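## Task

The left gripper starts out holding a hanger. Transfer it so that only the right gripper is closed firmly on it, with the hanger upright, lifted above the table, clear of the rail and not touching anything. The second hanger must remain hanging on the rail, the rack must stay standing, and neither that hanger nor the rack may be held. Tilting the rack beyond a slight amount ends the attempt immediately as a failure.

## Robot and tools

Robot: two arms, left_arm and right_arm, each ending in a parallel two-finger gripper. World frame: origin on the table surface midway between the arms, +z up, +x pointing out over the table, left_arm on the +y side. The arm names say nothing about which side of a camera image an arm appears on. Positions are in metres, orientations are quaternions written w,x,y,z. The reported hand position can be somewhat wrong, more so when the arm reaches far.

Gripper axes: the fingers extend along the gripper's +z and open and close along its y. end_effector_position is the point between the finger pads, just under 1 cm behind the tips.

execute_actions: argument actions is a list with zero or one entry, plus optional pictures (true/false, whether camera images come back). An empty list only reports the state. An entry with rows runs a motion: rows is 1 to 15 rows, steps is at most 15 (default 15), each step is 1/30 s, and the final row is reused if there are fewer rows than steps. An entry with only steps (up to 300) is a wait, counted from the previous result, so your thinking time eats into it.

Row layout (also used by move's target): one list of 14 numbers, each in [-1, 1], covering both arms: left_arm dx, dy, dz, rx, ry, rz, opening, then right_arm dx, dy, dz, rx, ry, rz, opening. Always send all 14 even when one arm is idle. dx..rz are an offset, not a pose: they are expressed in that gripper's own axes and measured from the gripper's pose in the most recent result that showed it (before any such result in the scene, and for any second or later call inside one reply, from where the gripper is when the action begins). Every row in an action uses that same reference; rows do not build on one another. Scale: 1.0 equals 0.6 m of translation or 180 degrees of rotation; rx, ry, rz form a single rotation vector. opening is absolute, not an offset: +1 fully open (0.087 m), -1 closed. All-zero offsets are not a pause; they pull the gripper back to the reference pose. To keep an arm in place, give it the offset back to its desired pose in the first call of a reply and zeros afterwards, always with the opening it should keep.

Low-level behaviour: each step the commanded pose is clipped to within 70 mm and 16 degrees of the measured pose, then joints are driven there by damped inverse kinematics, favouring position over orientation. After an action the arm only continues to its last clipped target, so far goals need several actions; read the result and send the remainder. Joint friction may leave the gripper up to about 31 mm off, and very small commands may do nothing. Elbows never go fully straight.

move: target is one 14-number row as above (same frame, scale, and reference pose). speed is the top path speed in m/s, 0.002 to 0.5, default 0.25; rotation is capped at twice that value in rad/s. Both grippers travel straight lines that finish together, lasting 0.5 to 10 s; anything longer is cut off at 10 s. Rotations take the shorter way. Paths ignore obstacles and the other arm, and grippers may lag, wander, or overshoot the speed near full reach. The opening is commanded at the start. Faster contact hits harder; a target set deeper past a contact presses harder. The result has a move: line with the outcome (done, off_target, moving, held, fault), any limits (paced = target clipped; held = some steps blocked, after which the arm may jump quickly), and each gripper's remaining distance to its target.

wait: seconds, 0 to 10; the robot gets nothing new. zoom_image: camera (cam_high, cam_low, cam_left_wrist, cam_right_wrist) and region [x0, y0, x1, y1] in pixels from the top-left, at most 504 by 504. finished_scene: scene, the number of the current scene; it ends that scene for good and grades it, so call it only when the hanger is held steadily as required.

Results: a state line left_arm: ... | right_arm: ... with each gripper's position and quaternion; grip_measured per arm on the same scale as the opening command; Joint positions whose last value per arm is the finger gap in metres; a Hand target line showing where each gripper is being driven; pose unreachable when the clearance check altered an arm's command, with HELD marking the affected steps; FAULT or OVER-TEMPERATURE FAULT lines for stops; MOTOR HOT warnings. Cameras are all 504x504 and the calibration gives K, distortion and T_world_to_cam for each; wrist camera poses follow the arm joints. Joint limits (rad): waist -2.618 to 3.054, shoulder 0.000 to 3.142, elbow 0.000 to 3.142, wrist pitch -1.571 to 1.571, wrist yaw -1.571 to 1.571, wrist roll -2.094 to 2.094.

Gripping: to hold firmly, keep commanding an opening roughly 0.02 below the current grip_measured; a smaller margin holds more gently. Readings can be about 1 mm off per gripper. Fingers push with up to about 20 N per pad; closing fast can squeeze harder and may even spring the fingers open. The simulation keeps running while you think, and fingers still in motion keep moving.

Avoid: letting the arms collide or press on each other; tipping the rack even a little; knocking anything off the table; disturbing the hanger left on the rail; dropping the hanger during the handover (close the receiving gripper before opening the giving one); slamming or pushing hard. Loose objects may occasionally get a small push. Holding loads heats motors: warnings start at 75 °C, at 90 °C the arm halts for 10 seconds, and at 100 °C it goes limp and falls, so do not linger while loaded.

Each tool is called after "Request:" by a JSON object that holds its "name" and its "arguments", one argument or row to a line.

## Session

Request:
{"name": "execute_actions", "arguments": {
  "actions": []
}}

Scene clock: 0.00 s of 4000.00 s.
left_arm: end_effector_position=(+0.2575, -0.0264, +0.3802) grip_measured=-0.811 end_effector_quat_wxyz=(+0.671, +0.147, +0.713, -0.140) | right_arm: end_effector_position=(+0.3490, -0.3949, +0.3717) grip_measured=+0.982 end_effector_quat_wxyz=(+0.716, +0.045, +0.695, -0.052)
Joint positions: left_arm=[-1.326  1.488  1.495 -0.088 -0.757 -0.059  0.008] | right_arm=[ 0.012  1.033  1.057  0.006 -0.011 -0.008  0.087]
Joint velocities: left_arm=[-0.012 -0.007 -0.012  0.022 -0.022  0.037 -0.   ] | right_arm=[ 0.012  0.012 -0.022  0.022  0.022 -0.022  0.001]
Motor temperatures (°C, as the motors report them): left_arm=[27 26 28 29 24 26] | right_arm=[26 28 29 27 26 25]
Hand target (left_arm): +0.258, -0.026, +0.380; +0.671, +0.147, +0.713, -0.140
Hand target (right_arm): +0.349, -0.395, +0.372; +0.716, +0.045, +0.695, -0.052
camera_calibration (this result's frames):
cam_left_wrist: T_world_to_cam=[[-0.404849, -0.914363, -0.00613363, 0.0801205], [-0.732825, 0.328467, -0.595884, 0.444151], [0.546869, -0.236748, -0.803047, 0.299954], [0, 0, 0, 1]] pos_world=[0.193886, -0.00161631, 0.506031]
cam_right_wrist: T_world_to_cam=[[-0.148347, -0.988932, 0.00256733, -0.344797], [-0.733992, 0.108363, -0.670457, 0.575062], [0.662758, -0.101344, -0.741944, 0.142945], [0, 0, 0, 1]] pos_world=[0.276204, -0.38881, 0.492497]

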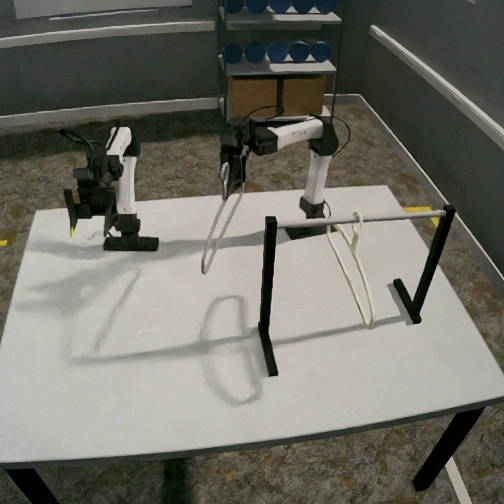

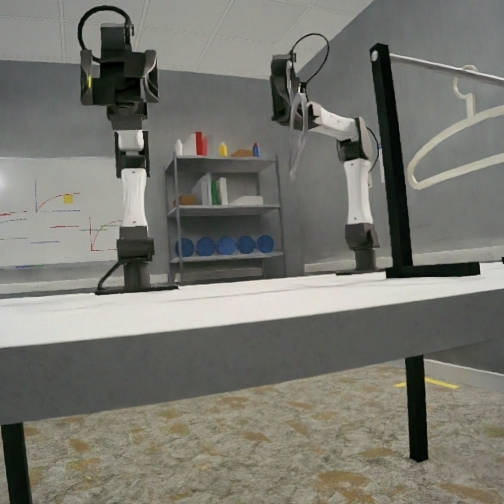

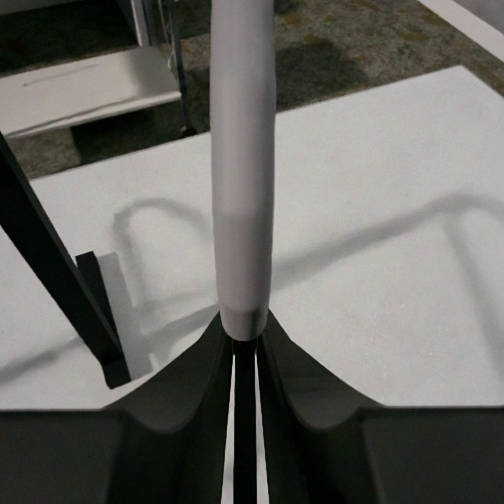

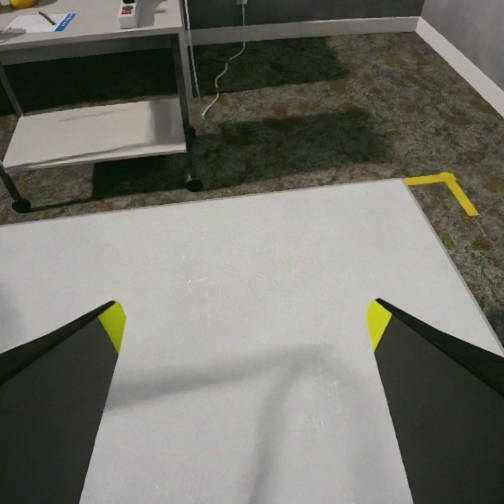

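Request:
{"name": "move", "arguments": {
  "target": [0.147,0,-0.225,0.369,0,0.022,-0.85,0.045,0.47,-0.435,-0.531,0.132,-0.135,0.2],
  "speed": 0.22
}}

Request:
{"name": "zoom_image", "arguments": {
  "camera": "cam_low",
  "region": [170, 50, 420, 250]
}}

Scene clock: 8.27 s of 4000.00 s.
left_arm: end_effector_position=(+0.1277, +0.0225, +0.3009) grip_measured=-0.811 end_effector_quat_wxyz=(+0.482, +0.513, +0.517, -0.487) | right_arm: end_effector_position=(+0.1337, -0.0853, +0.3371) grip_measured=+0.200 end_effector_quat_wxyz=(-0.360, +0.600, -0.619, -0.357)
Joint positions: left_arm=[-0.893  1.019  0.864  0.065  0.836  0.058  0.008] | right_arm=[ 0.819  1.25   1.617 -1.091 -0.747 -0.531  0.052]
Joint velocities: left_arm=[ 0.027 -0.022 -0.002  0.022 -0.007 -0.007  0.001] | right_arm=[ 0.002  0.012  0.007 -0.022 -0.037  0.022  0.   ]
Motor temperatures (°C, as the motors report them): left_arm=[27 27 29 32 24 26] | right_arm=[26 28 31 29 26 25]
Hand target (left_arm): +0.127, +0.027, +0.299; +0.491, +0.514, +0.510, -0.485
Hand target (right_arm): +0.133, -0.080, +0.342; -0.360, +0.606, -0.610, -0.362
Off the commanded pose (left_arm): 0.007 m, 0 deg.
Off the commanded pose (right_arm): 0.007 m, 2 deg.
After step 90, 0.70 s passed at rest.
move: done
camera_calibration (this result's frames):
cam_left_wrist: T_world_to_cam=[[-0.999966, 0.00826183, 0.000191747, 0.125144], [0.00652542, 0.803612, -0.595118, 0.180419], [-0.00507086, -0.595097, -0.803638, 0.397579], [0, 0, 0, 1]] pos_world=[0.125979, 0.0905776, 0.426856]
cam_right_wrist: T_world_to_cam=[[0.999247, -0.0379079, -0.00825001, -0.139085], [-0.0387899, -0.979768, -0.196343, 0.0147012], [-0.000640149, 0.196515, -0.980501, 0.485899], [0, 0, 0, 1]] pos_world=[0.139862, -0.0863553, 0.478164]

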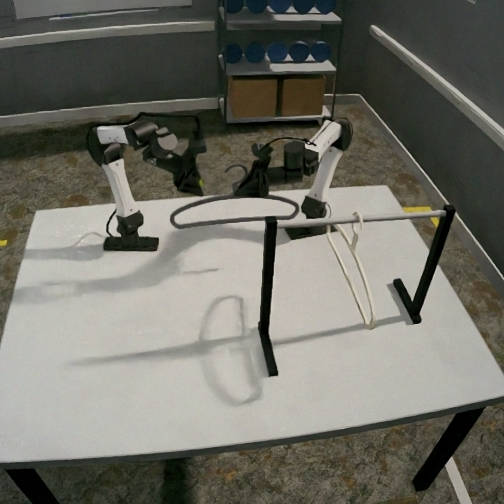

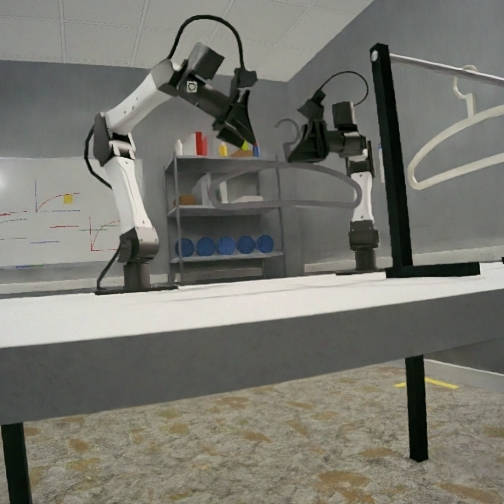

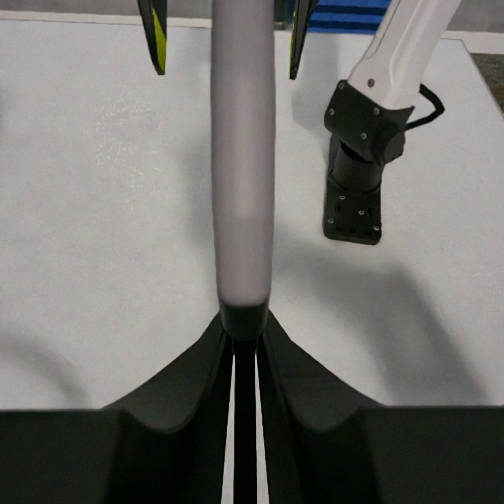

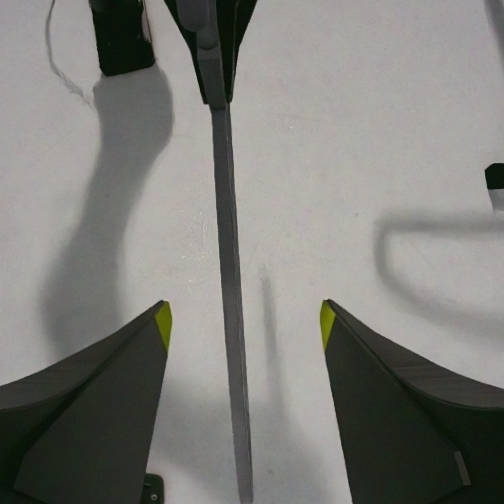

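Region (170, 50, 420, 250) of cam_low's 504x504 image, scaled by 2.016, with more detail than that image has; it fills the top 403 rows of this view, and the rest is white.

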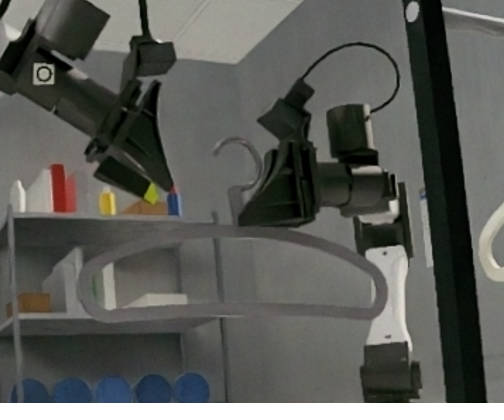

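Request:
{"name": "move", "arguments": {
  "target": [0,0,0,0,0,0,-0.85,0.069,0.02,0.12,-0.019,-0.028,-0.011,0],
  "speed": 0.07
}}

Request:
{"name": "zoom_image", "arguments": {
  "camera": "cam_low",
  "region": [200, 70, 380, 220]
}}

Scene clock: 11.63 s of 4000.00 s.
left_arm: end_effector_position=(+0.1273, +0.0224, +0.3012) grip_measured=-0.811 end_effector_quat_wxyz=(+0.482, +0.513, +0.516, -0.488) | right_arm: end_effector_position=(+0.1283, -0.0420, +0.2646) grip_measured=+0.000 end_effector_quat_wxyz=(-0.368, +0.603, -0.588, -0.394)
Joint positions: left_arm=[-0.893  1.019  0.864  0.066  0.838  0.058  0.008] | right_arm=[ 0.93   1.181  1.183 -0.61  -0.747 -0.42   0.044]
Joint velocities: left_arm=[-0.012  0.002 -0.012 -0.022 -0.037 -0.007 -0.001] | right_arm=[-0.017  0.017 -0.002  0.051 -0.007 -0.022  0.001]
Motor temperatures (°C, as the motors report them): left_arm=[27 27 29 32 24 26] | right_arm=[26 28 31 29 26 25]
Hand target (left_arm): +0.128, +0.022, +0.301; +0.482, +0.513, +0.517, -0.487
Hand target (right_arm): +0.122, -0.043, +0.266; -0.375, +0.605, -0.581, -0.396
Off the commanded pose (left_arm): 0.000 m, 0 deg.
Off the commanded pose (right_arm): 0.006 m, 1 deg.
move: done
camera_calibration (this result's frames):
cam_left_wrist: T_world_to_cam=[[-0.99994, 0.0109212, -0.000507085, 0.124874], [0.00907274, 0.803029, -0.595871, 0.180526], [-0.00610042, -0.59584, -0.80308, 0.397724], [0, 0, 0, 1]] pos_world=[0.125655, 0.0906486, 0.427038]
cam_right_wrist: T_world_to_cam=[[0.99953, 0.0235807, -0.0195751, -0.127092], [0.017444, -0.962915, -0.269241, 0.0554451], [-0.0251981, 0.268773, -0.962874, 0.407749], [0, 0, 0, 1]] pos_world=[0.136339, -0.0532063, 0.405052]

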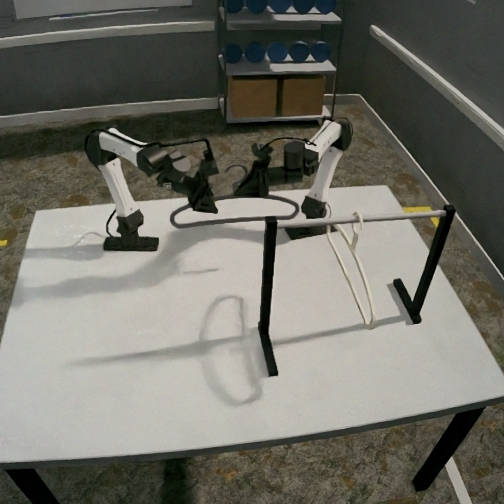

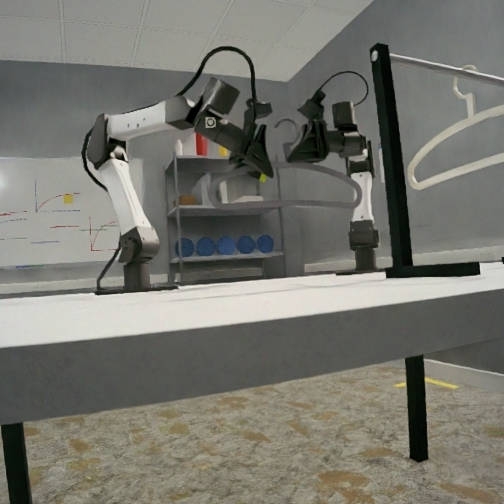

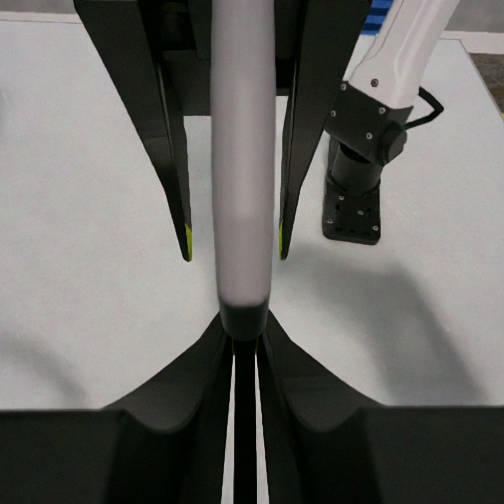

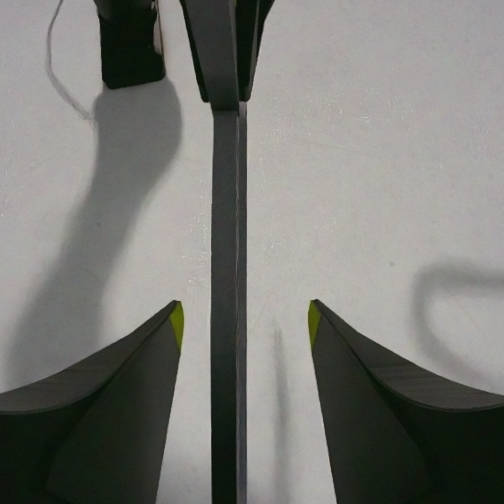

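Region (200, 70, 380, 220) of cam_low's 504x504 image, scaled by 2.800, with more detail than that image has.

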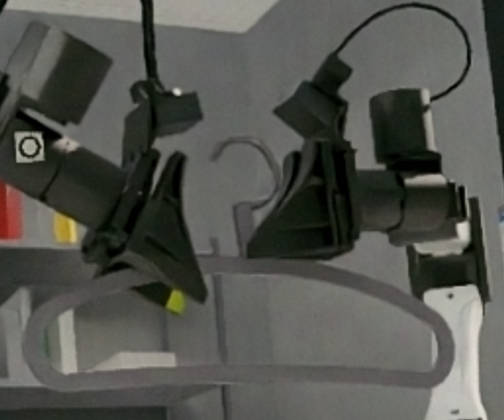

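A bit deep and off-centre; adjust.

Request:
{"name": "move", "arguments": {
  "target": [0,0,0,0,0,0,-0.85,-0.027,0.022,-0.012,0,0,0,-0.4],
  "speed": 0.04
}}

Request:
{"name": "zoom_image", "arguments": {
  "camera": "cam_low",
  "region": [200, 70, 380, 220]
}}

Scene clock: 13.73 s of 4000.00 s.
left_arm: end_effector_position=(+0.1273, +0.0224, +0.3012) grip_measured=-0.811 end_effector_quat_wxyz=(+0.482, +0.513, +0.516, -0.488) | right_arm: end_effector_position=(+0.1192, -0.0422, +0.2675) grip_measured=-0.400 end_effector_quat_wxyz=(-0.353, +0.601, -0.599, -0.394)
Joint positions: left_arm=[-0.893  1.019  0.864  0.066  0.838  0.058  0.008] | right_arm=[ 0.958  1.181  1.213 -0.659 -0.723 -0.394  0.026]
Joint velocities: left_arm=[-0.012  0.007  0.002 -0.022 -0.037 -0.037  0.001] | right_arm=[-0.002  0.002  0.007 -0.022 -0.007 -0.037  0.001]
Motor temperatures (°C, as the motors report them): left_arm=[27 27 29 33 24 26] | right_arm=[26 28 31 29 26 25]
Hand target (left_arm): +0.127, +0.022, +0.301; +0.482, +0.513, +0.516, -0.488
Hand target (right_arm): +0.115, -0.042, +0.283; -0.368, +0.602, -0.588, -0.394
Off the commanded pose (left_arm): 0.000 m, 0 deg.
Off the commanded pose (right_arm): 0.016 m, 2 deg.
move: off_target (right_arm)
camera_calibration (this result's frames):
cam_left_wrist: T_world_to_cam=[[-0.99994, 0.0109212, -0.000507085, 0.124874], [0.00907274, 0.803029, -0.595871, 0.180526], [-0.00610042, -0.59584, -0.80308, 0.397724], [0, 0, 0, 1]] pos_world=[0.125655, 0.0906486, 0.427038]
cam_right_wrist: T_world_to_cam=[[0.998682, 0.0202567, -0.0471565, -0.110598], [0.00804869, -0.969261, -0.245903, 0.0508016], [-0.0506881, 0.245199, -0.968147, 0.41382], [0, 0, 0, 1]] pos_world=[0.131019, -0.0499879, 0.407916]

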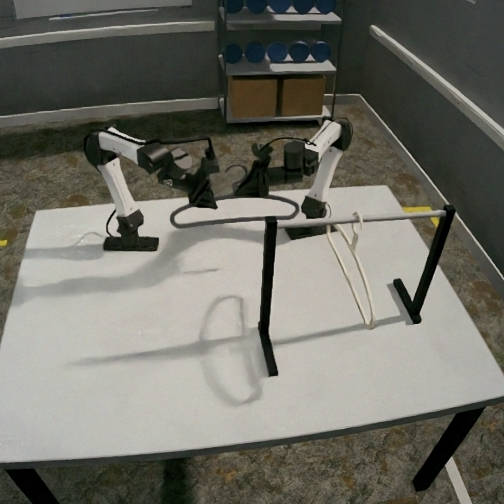

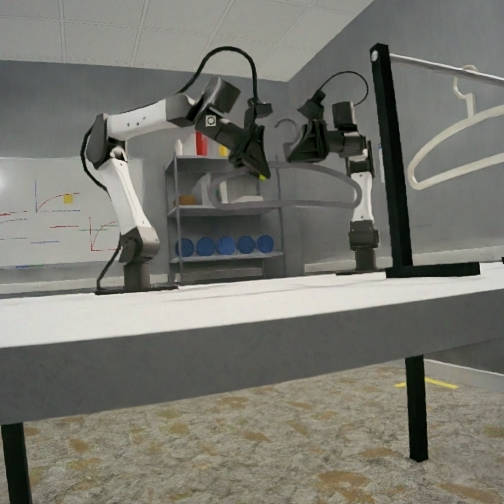

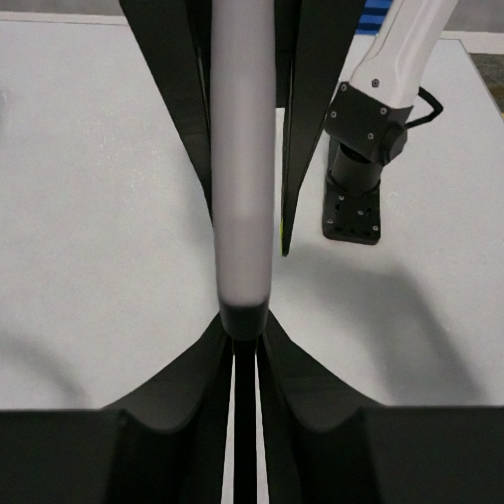

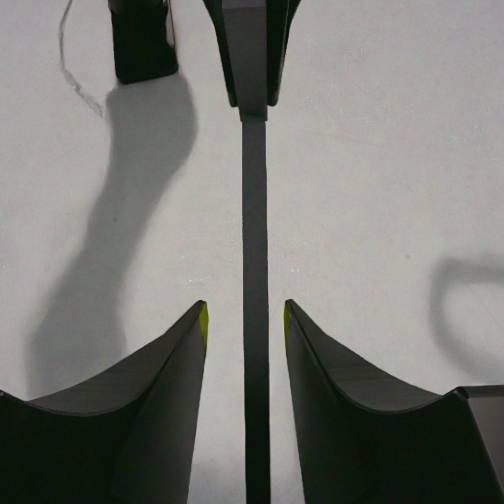

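Region (200, 70, 380, 220) of cam_low's 504x504 image, scaled by 2.800, with more detail than that image has.

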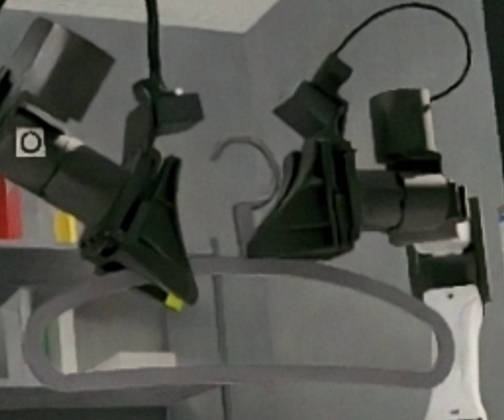

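Request:
{"name": "move", "arguments": {
  "target": [0,0,0,0,0,0,-0.85,-0.025,-0.005,-0.015,0,-0.02,-0.01,-0.6],
  "speed": 0.04
}}

Request:
{"name": "move", "arguments": {
  "target": [0,0,0,0,0,0,-0.85,0,0,0,0,0,0,-0.88]
}}

Request:
{"name": "zoom_image", "arguments": {
  "camera": "cam_low",
  "region": [200, 70, 380, 220]
}}

Scene clock: 16.70 s of 4000.00 s.
left_arm: end_effector_position=(+0.1273, +0.0224, +0.3012) grip_measured=-0.811 end_effector_quat_wxyz=(+0.482, +0.513, +0.516, -0.488) | right_arm: end_effector_position=(+0.1211, -0.0423, +0.2721) grip_measured=-0.600 end_effector_quat_wxyz=(-0.358, +0.598, -0.592, -0.405)
Joint positions: left_arm=[-0.893  1.019  0.864  0.066  0.838  0.058  0.008] | right_arm=[ 0.936  1.181  1.213 -0.644 -0.762 -0.395  0.018]
Joint velocities: left_arm=[ 0.007  0.002 -0.002 -0.051 -0.007 -0.022  0.001] | right_arm=[ 0.002 -0.002  0.007 -0.037 -0.037 -0.022 -0.001]
Motor temperatures (°C, as the motors report them): left_arm=[27 27 30 33 24 26] | right_arm=[26 28 32 29 26 25]
Hand target (left_arm): +0.127, +0.022, +0.301; +0.482, +0.513, +0.516, -0.488
Hand target (right_arm): +0.123, -0.044, +0.285; -0.378, +0.598, -0.578, -0.406
Off the commanded pose (left_arm): 0.000 m, 0 deg.
Off the commanded pose (right_arm): 0.013 m, 3 deg.
move: off_target (right_arm)
camera_calibration (this result's frames):
cam_left_wrist: T_world_to_cam=[[-0.99994, 0.0109212, -0.000507085, 0.124874], [0.00907274, 0.803029, -0.595871, 0.180526], [-0.00610042, -0.59584, -0.80308, 0.397724], [0, 0, 0, 1]] pos_world=[0.125655, 0.0906486, 0.427038]
cam_right_wrist: T_world_to_cam=[[0.998182, 0.0313273, -0.0514882, -0.11061], [0.0162019, -0.962326, -0.271414, 0.058078], [-0.0580511, 0.270087, -0.961084, 0.418471], [0, 0, 0, 1]] pos_world=[0.133761, -0.0536683, 0.412254]

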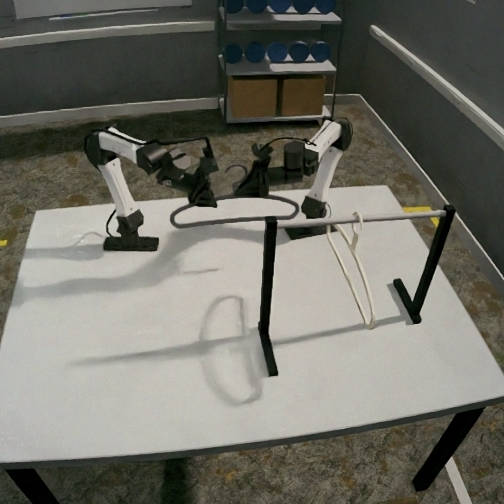

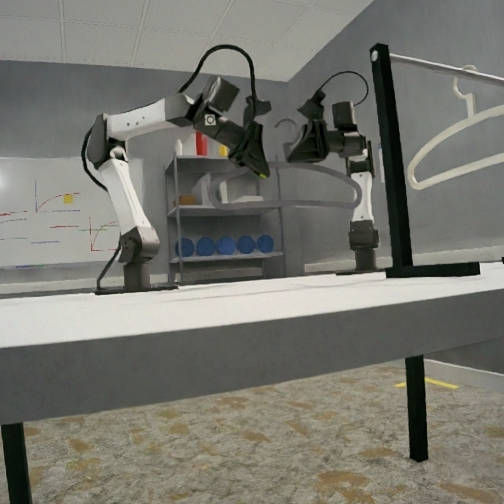

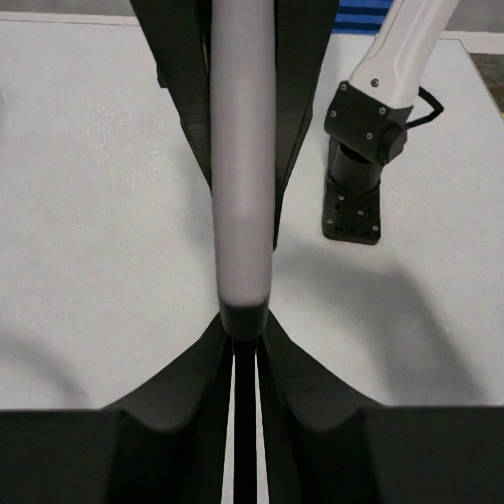

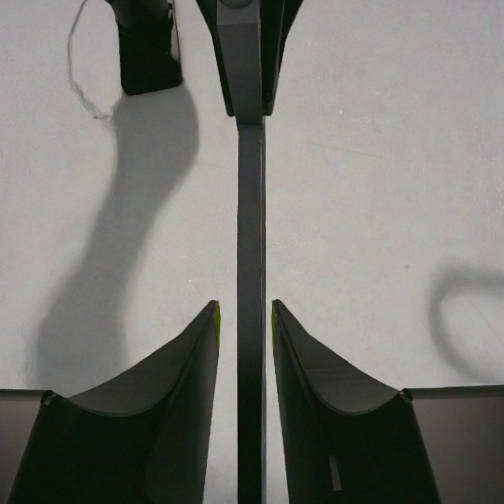

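Scene clock: 17.20 s of 4000.00 s.
left_arm: end_effector_position=(+0.1267, +0.0224, +0.3011) grip_measured=-0.811 end_effector_quat_wxyz=(+0.481, +0.514, +0.515, -0.489) | right_arm: end_effector_position=(+0.1213, -0.0424, +0.2720) grip_measured=-0.879 end_effector_quat_wxyz=(-0.358, +0.598, -0.592, -0.405)
Joint positions: left_arm=[-0.893  1.019  0.864  0.065  0.842  0.058  0.008] | right_arm=[ 0.936  1.181  1.213 -0.644 -0.76  -0.395  0.005]
Joint velocities: left_arm=[-0.027 -0.007 -0.002  0.007 -0.037 -0.066 -0.   ] | right_arm=[-0.002 -0.007 -0.022 -0.037 -0.066  0.037 -0.   ]
Motor temperatures (°C, as the motors report them): left_arm=[27 27 30 33 24 26] | right_arm=[26 28 32 30 26 25]
Hand target (left_arm): +0.127, +0.022, +0.301; +0.482, +0.513, +0.516, -0.488
Hand target (right_arm): +0.121, -0.042, +0.272; -0.358, +0.598, -0.592, -0.405
Off the commanded pose (left_arm): 0.001 m, 0 deg.
Off the commanded pose (right_arm): 0.000 m, 0 deg.
move: done
camera_calibration (this result's frames):
cam_left_wrist: T_world_to_cam=[[-0.999897, 0.0143405, 0.000268094, 0.123924], [0.0113593, 0.803163, -0.595651, 0.180093], [-0.00875728, -0.595587, -0.803243, 0.39803], [0, 0, 0, 1]] pos_world=[0.125351, 0.0906404, 0.426954]
cam_right_wrist: T_world_to_cam=[[0.998252, 0.0300488, -0.0508938, -0.111083], [0.0151668, -0.962515, -0.270803, 0.0579467], [-0.0571233, 0.269557, -0.961289, 0.418328], [0, 0, 0, 1]] pos_world=[0.133906, -0.053651, 0.412173]

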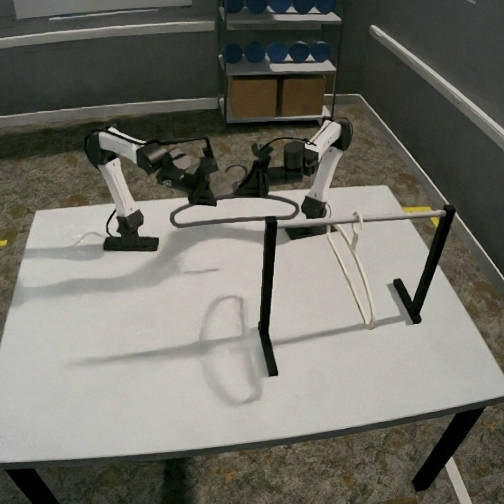

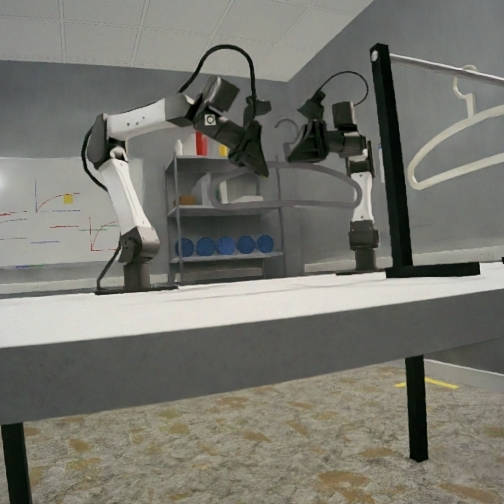

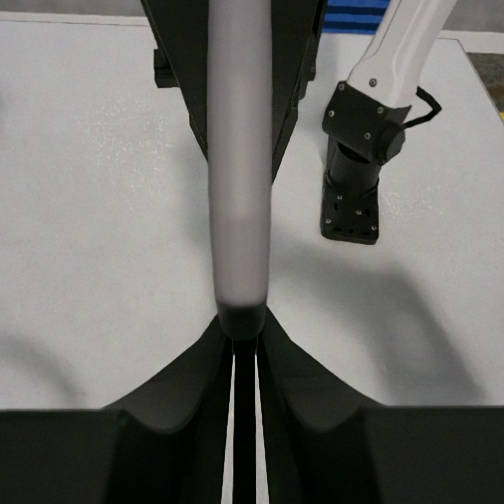

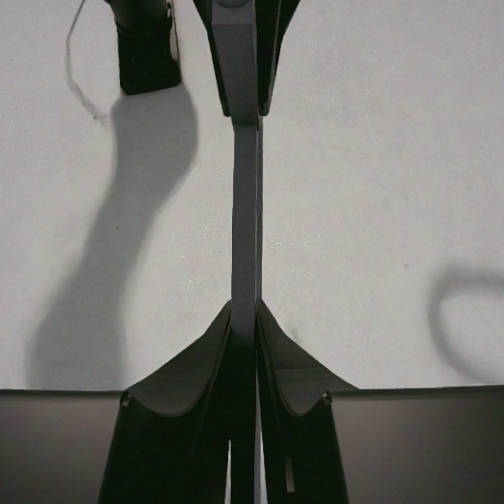

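Region (200, 70, 380, 220) of cam_low's 504x504 image, scaled by 2.800, with more detail than that image has.

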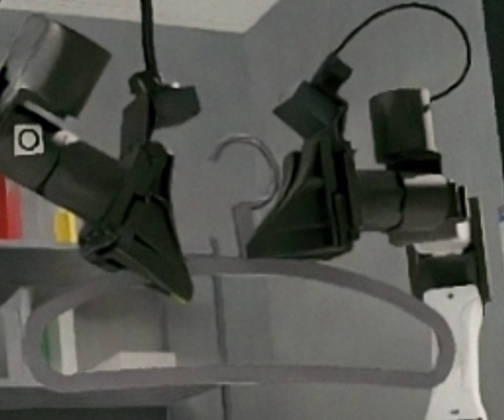

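Request:
{"name": "move", "arguments": {
  "target": [0,0,0,0,0,0,-0.85,-0.045,0,-0.02,0,0,-0.02,-0.5],
  "speed": 0.03
}}

Request:
{"name": "zoom_image", "arguments": {
  "camera": "cam_low",
  "region": [200, 70, 380, 220]
}}

Scene clock: 20.00 s of 4000.00 s.
left_arm: end_effector_position=(+0.1267, +0.0224, +0.3011) grip_measured=-0.811 end_effector_quat_wxyz=(+0.481, +0.514, +0.515, -0.489) | right_arm: end_effector_position=(+0.1186, -0.0470, +0.3017) grip_measured=-0.500 end_effector_quat_wxyz=(-0.375, +0.613, -0.572, -0.395)
Joint positions: left_arm=[-0.893  1.019  0.864  0.065  0.842  0.058  0.008] | right_arm=[ 0.936  1.181  1.327 -0.742 -0.76  -0.446  0.022]
Joint velocities: left_arm=[-0.012  0.017 -0.002 -0.037 -0.022 -0.037 -0.001] | right_arm=[-0.012  0.002  0.012 -0.022  0.022 -0.037 -0.   ]
Motor temperatures (°C, as the motors report them): left_arm=[27 27 30 33 24 26] | right_arm=[26 28 32 30 26 25]
Hand target (left_arm): +0.127, +0.022, +0.301; +0.481, +0.514, +0.515, -0.489
Hand target (right_arm): +0.123, -0.042, +0.301; -0.371, +0.616, -0.573, -0.393
Off the commanded pose (left_arm): 0.000 m, 0 deg.
Off the commanded pose (right_arm): 0.007 m, 1 deg.
move: done
camera_calibration (this result's frames):
cam_left_wrist: T_world_to_cam=[[-0.999897, 0.0143405, 0.000268094, 0.123924], [0.0113593, 0.803163, -0.595651, 0.180093], [-0.00875728, -0.595587, -0.803243, 0.39803], [0, 0, 0, 1]] pos_world=[0.125351, 0.0906404, 0.426954]
cam_right_wrist: T_world_to_cam=[[0.998638, 0.0515294, 0.008165, -0.123585], [0.0517339, -0.9578, -0.28274, 0.0610373], [-0.006749, 0.282778, -0.959162, 0.441968], [0, 0, 0, 1]] pos_world=[0.123242, -0.0601488, 0.442185]

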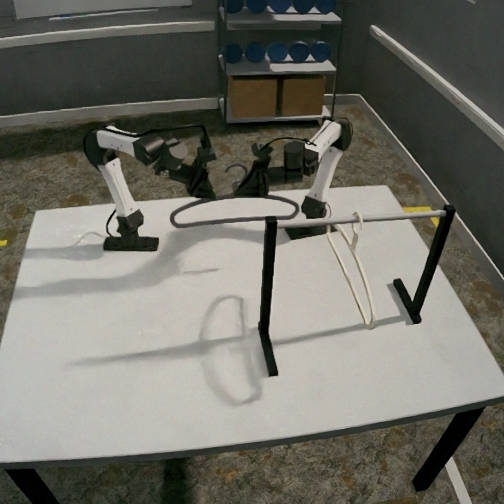

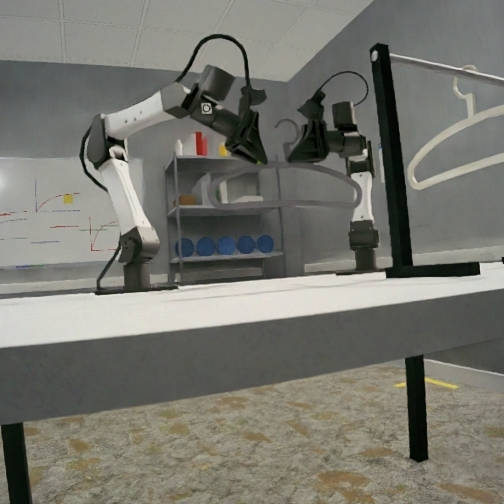

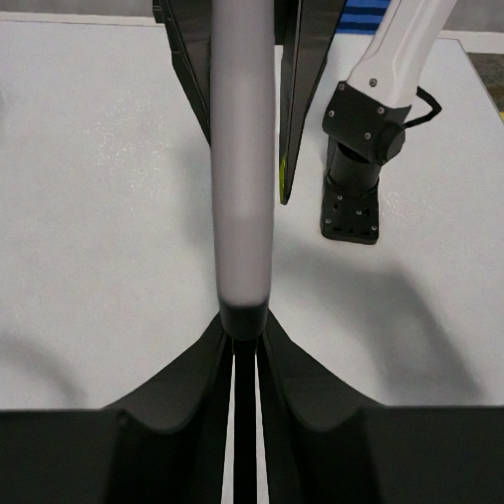

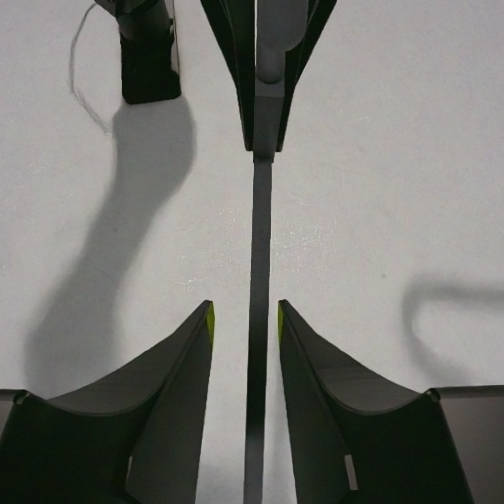

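Region (200, 70, 380, 220) of cam_low's 504x504 image, scaled by 2.800, with more detail than that image has.

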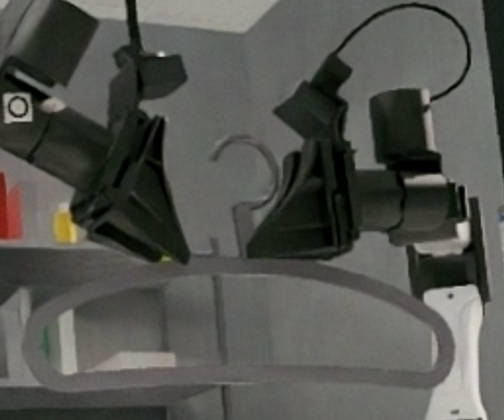

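Target z ≈ 0.284.

Request:
{"name": "move", "arguments": {
  "target": [0,0,0,0,0,0,-0.85,0.02,-0.01,0.028,0.012,0,0.006,-0.4],
  "speed": 0.03
}}

Request:
{"name": "zoom_image", "arguments": {
  "camera": "cam_low",
  "region": [200, 70, 380, 220]
}}

Scene clock: 22.50 s of 4000.00 s.
left_arm: end_effector_position=(+0.1267, +0.0224, +0.3011) grip_measured=-0.811 end_effector_quat_wxyz=(+0.481, +0.514, +0.515, -0.489) | right_arm: end_effector_position=(+0.1269, -0.0381, +0.2893) grip_measured=-0.400 end_effector_quat_wxyz=(-0.385, +0.600, -0.585, -0.387)
Joint positions: left_arm=[-0.893  1.019  0.864  0.065  0.842  0.058  0.008] | right_arm=[ 0.958  1.181  1.263 -0.641 -0.704 -0.395  0.026]
Joint velocities: left_arm=[ 0.012  0.012 -0.007 -0.066 -0.051  0.022 -0.   ] | right_arm=[-0.012  0.002  0.002  0.066 -0.007 -0.081 -0.002]
Motor temperatures (°C, as the motors report them): left_arm=[27 27 31 34 24 26] | right_arm=[26 28 32 30 26 25]
Hand target (left_arm): +0.127, +0.022, +0.301; +0.481, +0.514, +0.515, -0.489
Hand target (right_arm): +0.124, -0.037, +0.284; -0.382, +0.601, -0.585, -0.388
Off the commanded pose (left_arm): 0.000 m, 0 deg.
Off the commanded pose (right_arm): 0.006 m, 0 deg.
move: done
camera_calibration (this result's frames):
cam_left_wrist: T_world_to_cam=[[-0.999897, 0.0143405, 0.000268094, 0.123924], [0.0113593, 0.803163, -0.595651, 0.180093], [-0.00875728, -0.595587, -0.803243, 0.39803], [0, 0, 0, 1]] pos_world=[0.125351, 0.0906404, 0.426954]
cam_right_wrist: T_world_to_cam=[[0.999943, 0.00577495, 0.00898924, -0.134291], [0.00810102, -0.958355, -0.285463, 0.0719934], [0.00696635, 0.28552, -0.958348, 0.425758], [0, 0, 0, 1]] pos_world=[0.130735, -0.0517915, 0.429783]

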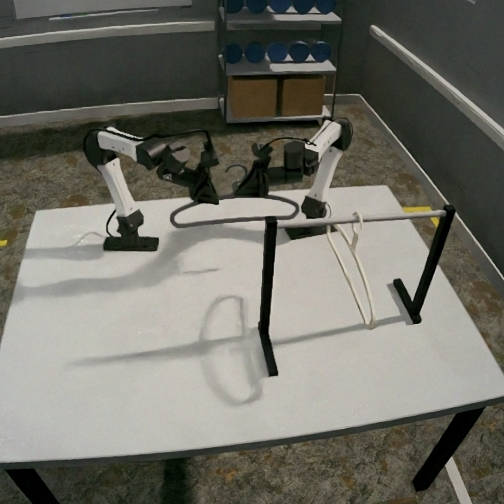

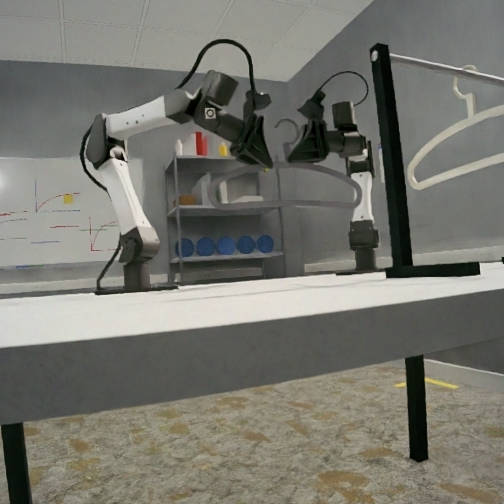

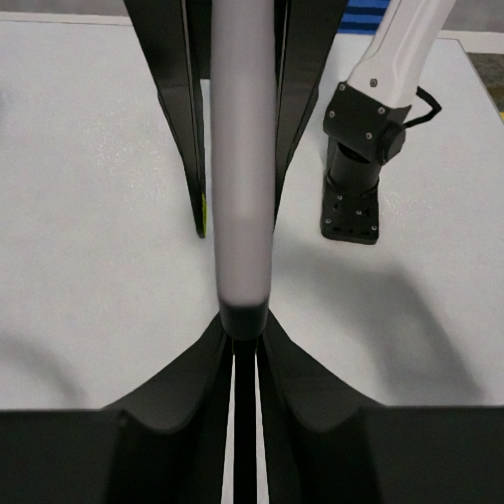

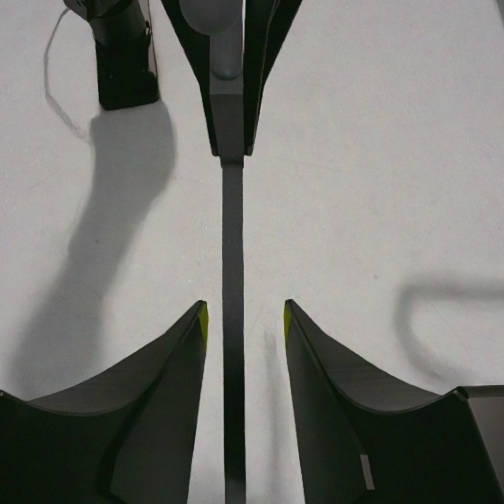

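Region (200, 70, 380, 220) of cam_low's 504x504 image, scaled by 2.800, with more detail than that image has.

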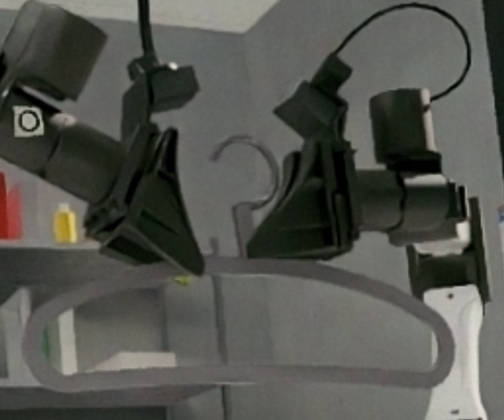

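Request:
{"name": "move", "arguments": {
  "target": [0,0,0,0,0,0,-0.85,0.006,0.012,0.003,0,0,0,-0.95],
  "speed": 0.03
}}

Request:
{"name": "zoom_image", "arguments": {
  "camera": "cam_low",
  "region": [200, 70, 380, 220]
}}

Scene clock: 24.43 s of 4000.00 s.
left_arm: end_effector_position=(+0.1282, +0.0227, +0.3000) grip_measured=-0.811 end_effector_quat_wxyz=(+0.482, +0.512, +0.519, -0.486) | right_arm: end_effector_position=(+0.1250, -0.0375, +0.2884) grip_measured=-0.883 end_effector_quat_wxyz=(-0.382, +0.598, -0.589, -0.387)
Joint positions: left_arm=[-0.893  1.019  0.864  0.06   0.832  0.059  0.008] | right_arm=[ 0.967  1.181  1.263 -0.644 -0.696 -0.385  0.005]
Joint velocities: left_arm=[-0.027 -0.002 -0.017 -0.007 -0.007 -0.037  0.001] | right_arm=[-0.012 -0.007 -0.002 -0.022 -0.051 -0.022  0.   ]
Motor temperatures (°C, as the motors report them): left_arm=[27 27 31 34 24 26] | right_arm=[26 28 33 30 26 25]
Hand target (left_arm): +0.127, +0.022, +0.301; +0.481, +0.514, +0.515, -0.489
Hand target (right_arm): +0.120, -0.038, +0.285; -0.385, +0.600, -0.585, -0.387
Off the commanded pose (left_arm): 0.002 m, 1 deg.
Off the commanded pose (right_arm): 0.006 m, 1 deg.
move: done
camera_calibration (this result's frames):
cam_left_wrist: T_world_to_cam=[[-0.999985, 0.00491017, 0.00225798, 0.125049], [0.00261783, 0.805588, -0.59247, 0.179382], [-0.00472813, -0.592456, -0.805589, 0.397449], [0, 0, 0, 1]] pos_world=[0.126456, 0.0903488, 0.426177]
cam_right_wrist: T_world_to_cam=[[0.999995, 0.00305376, 0.000994527, -0.13019], [0.00321011, -0.959907, -0.280302, 0.0713914], [0.0000986793, 0.280303, -0.959911, 0.425794], [0, 0, 0, 1]] pos_world=[0.129918, -0.0504249, 0.428865]

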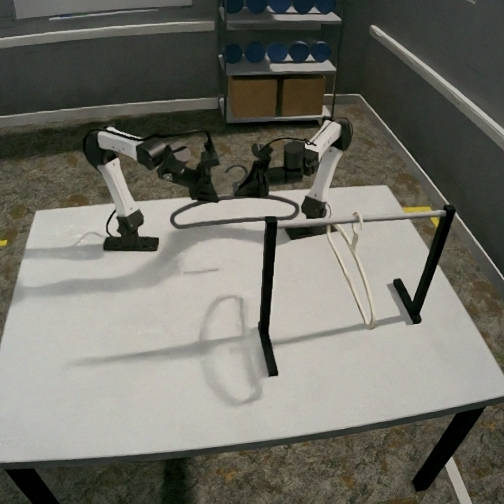

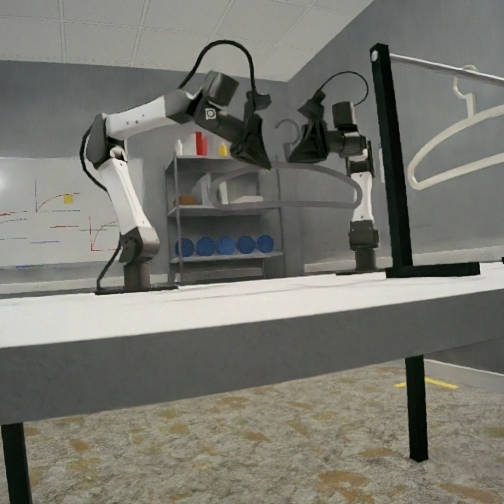

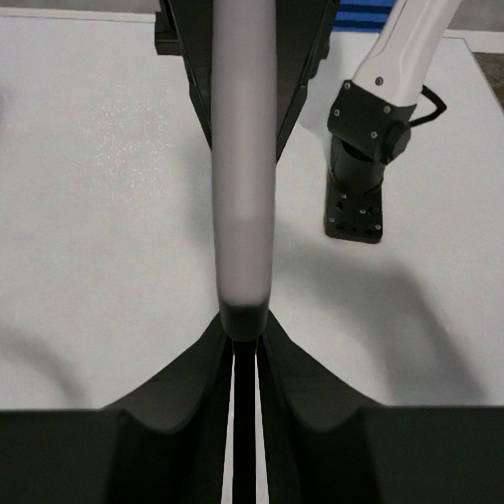

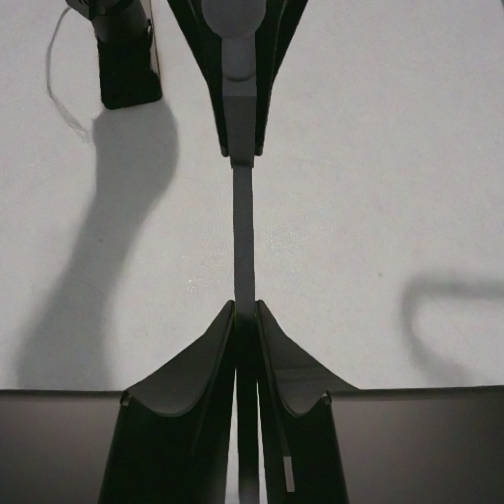

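Region (200, 70, 380, 220) of cam_low's 504x504 image, scaled by 2.800, with more detail than that image has.

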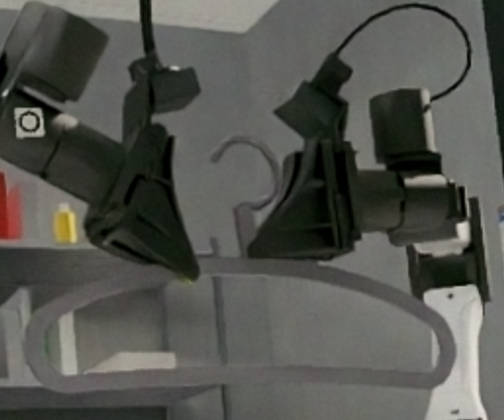

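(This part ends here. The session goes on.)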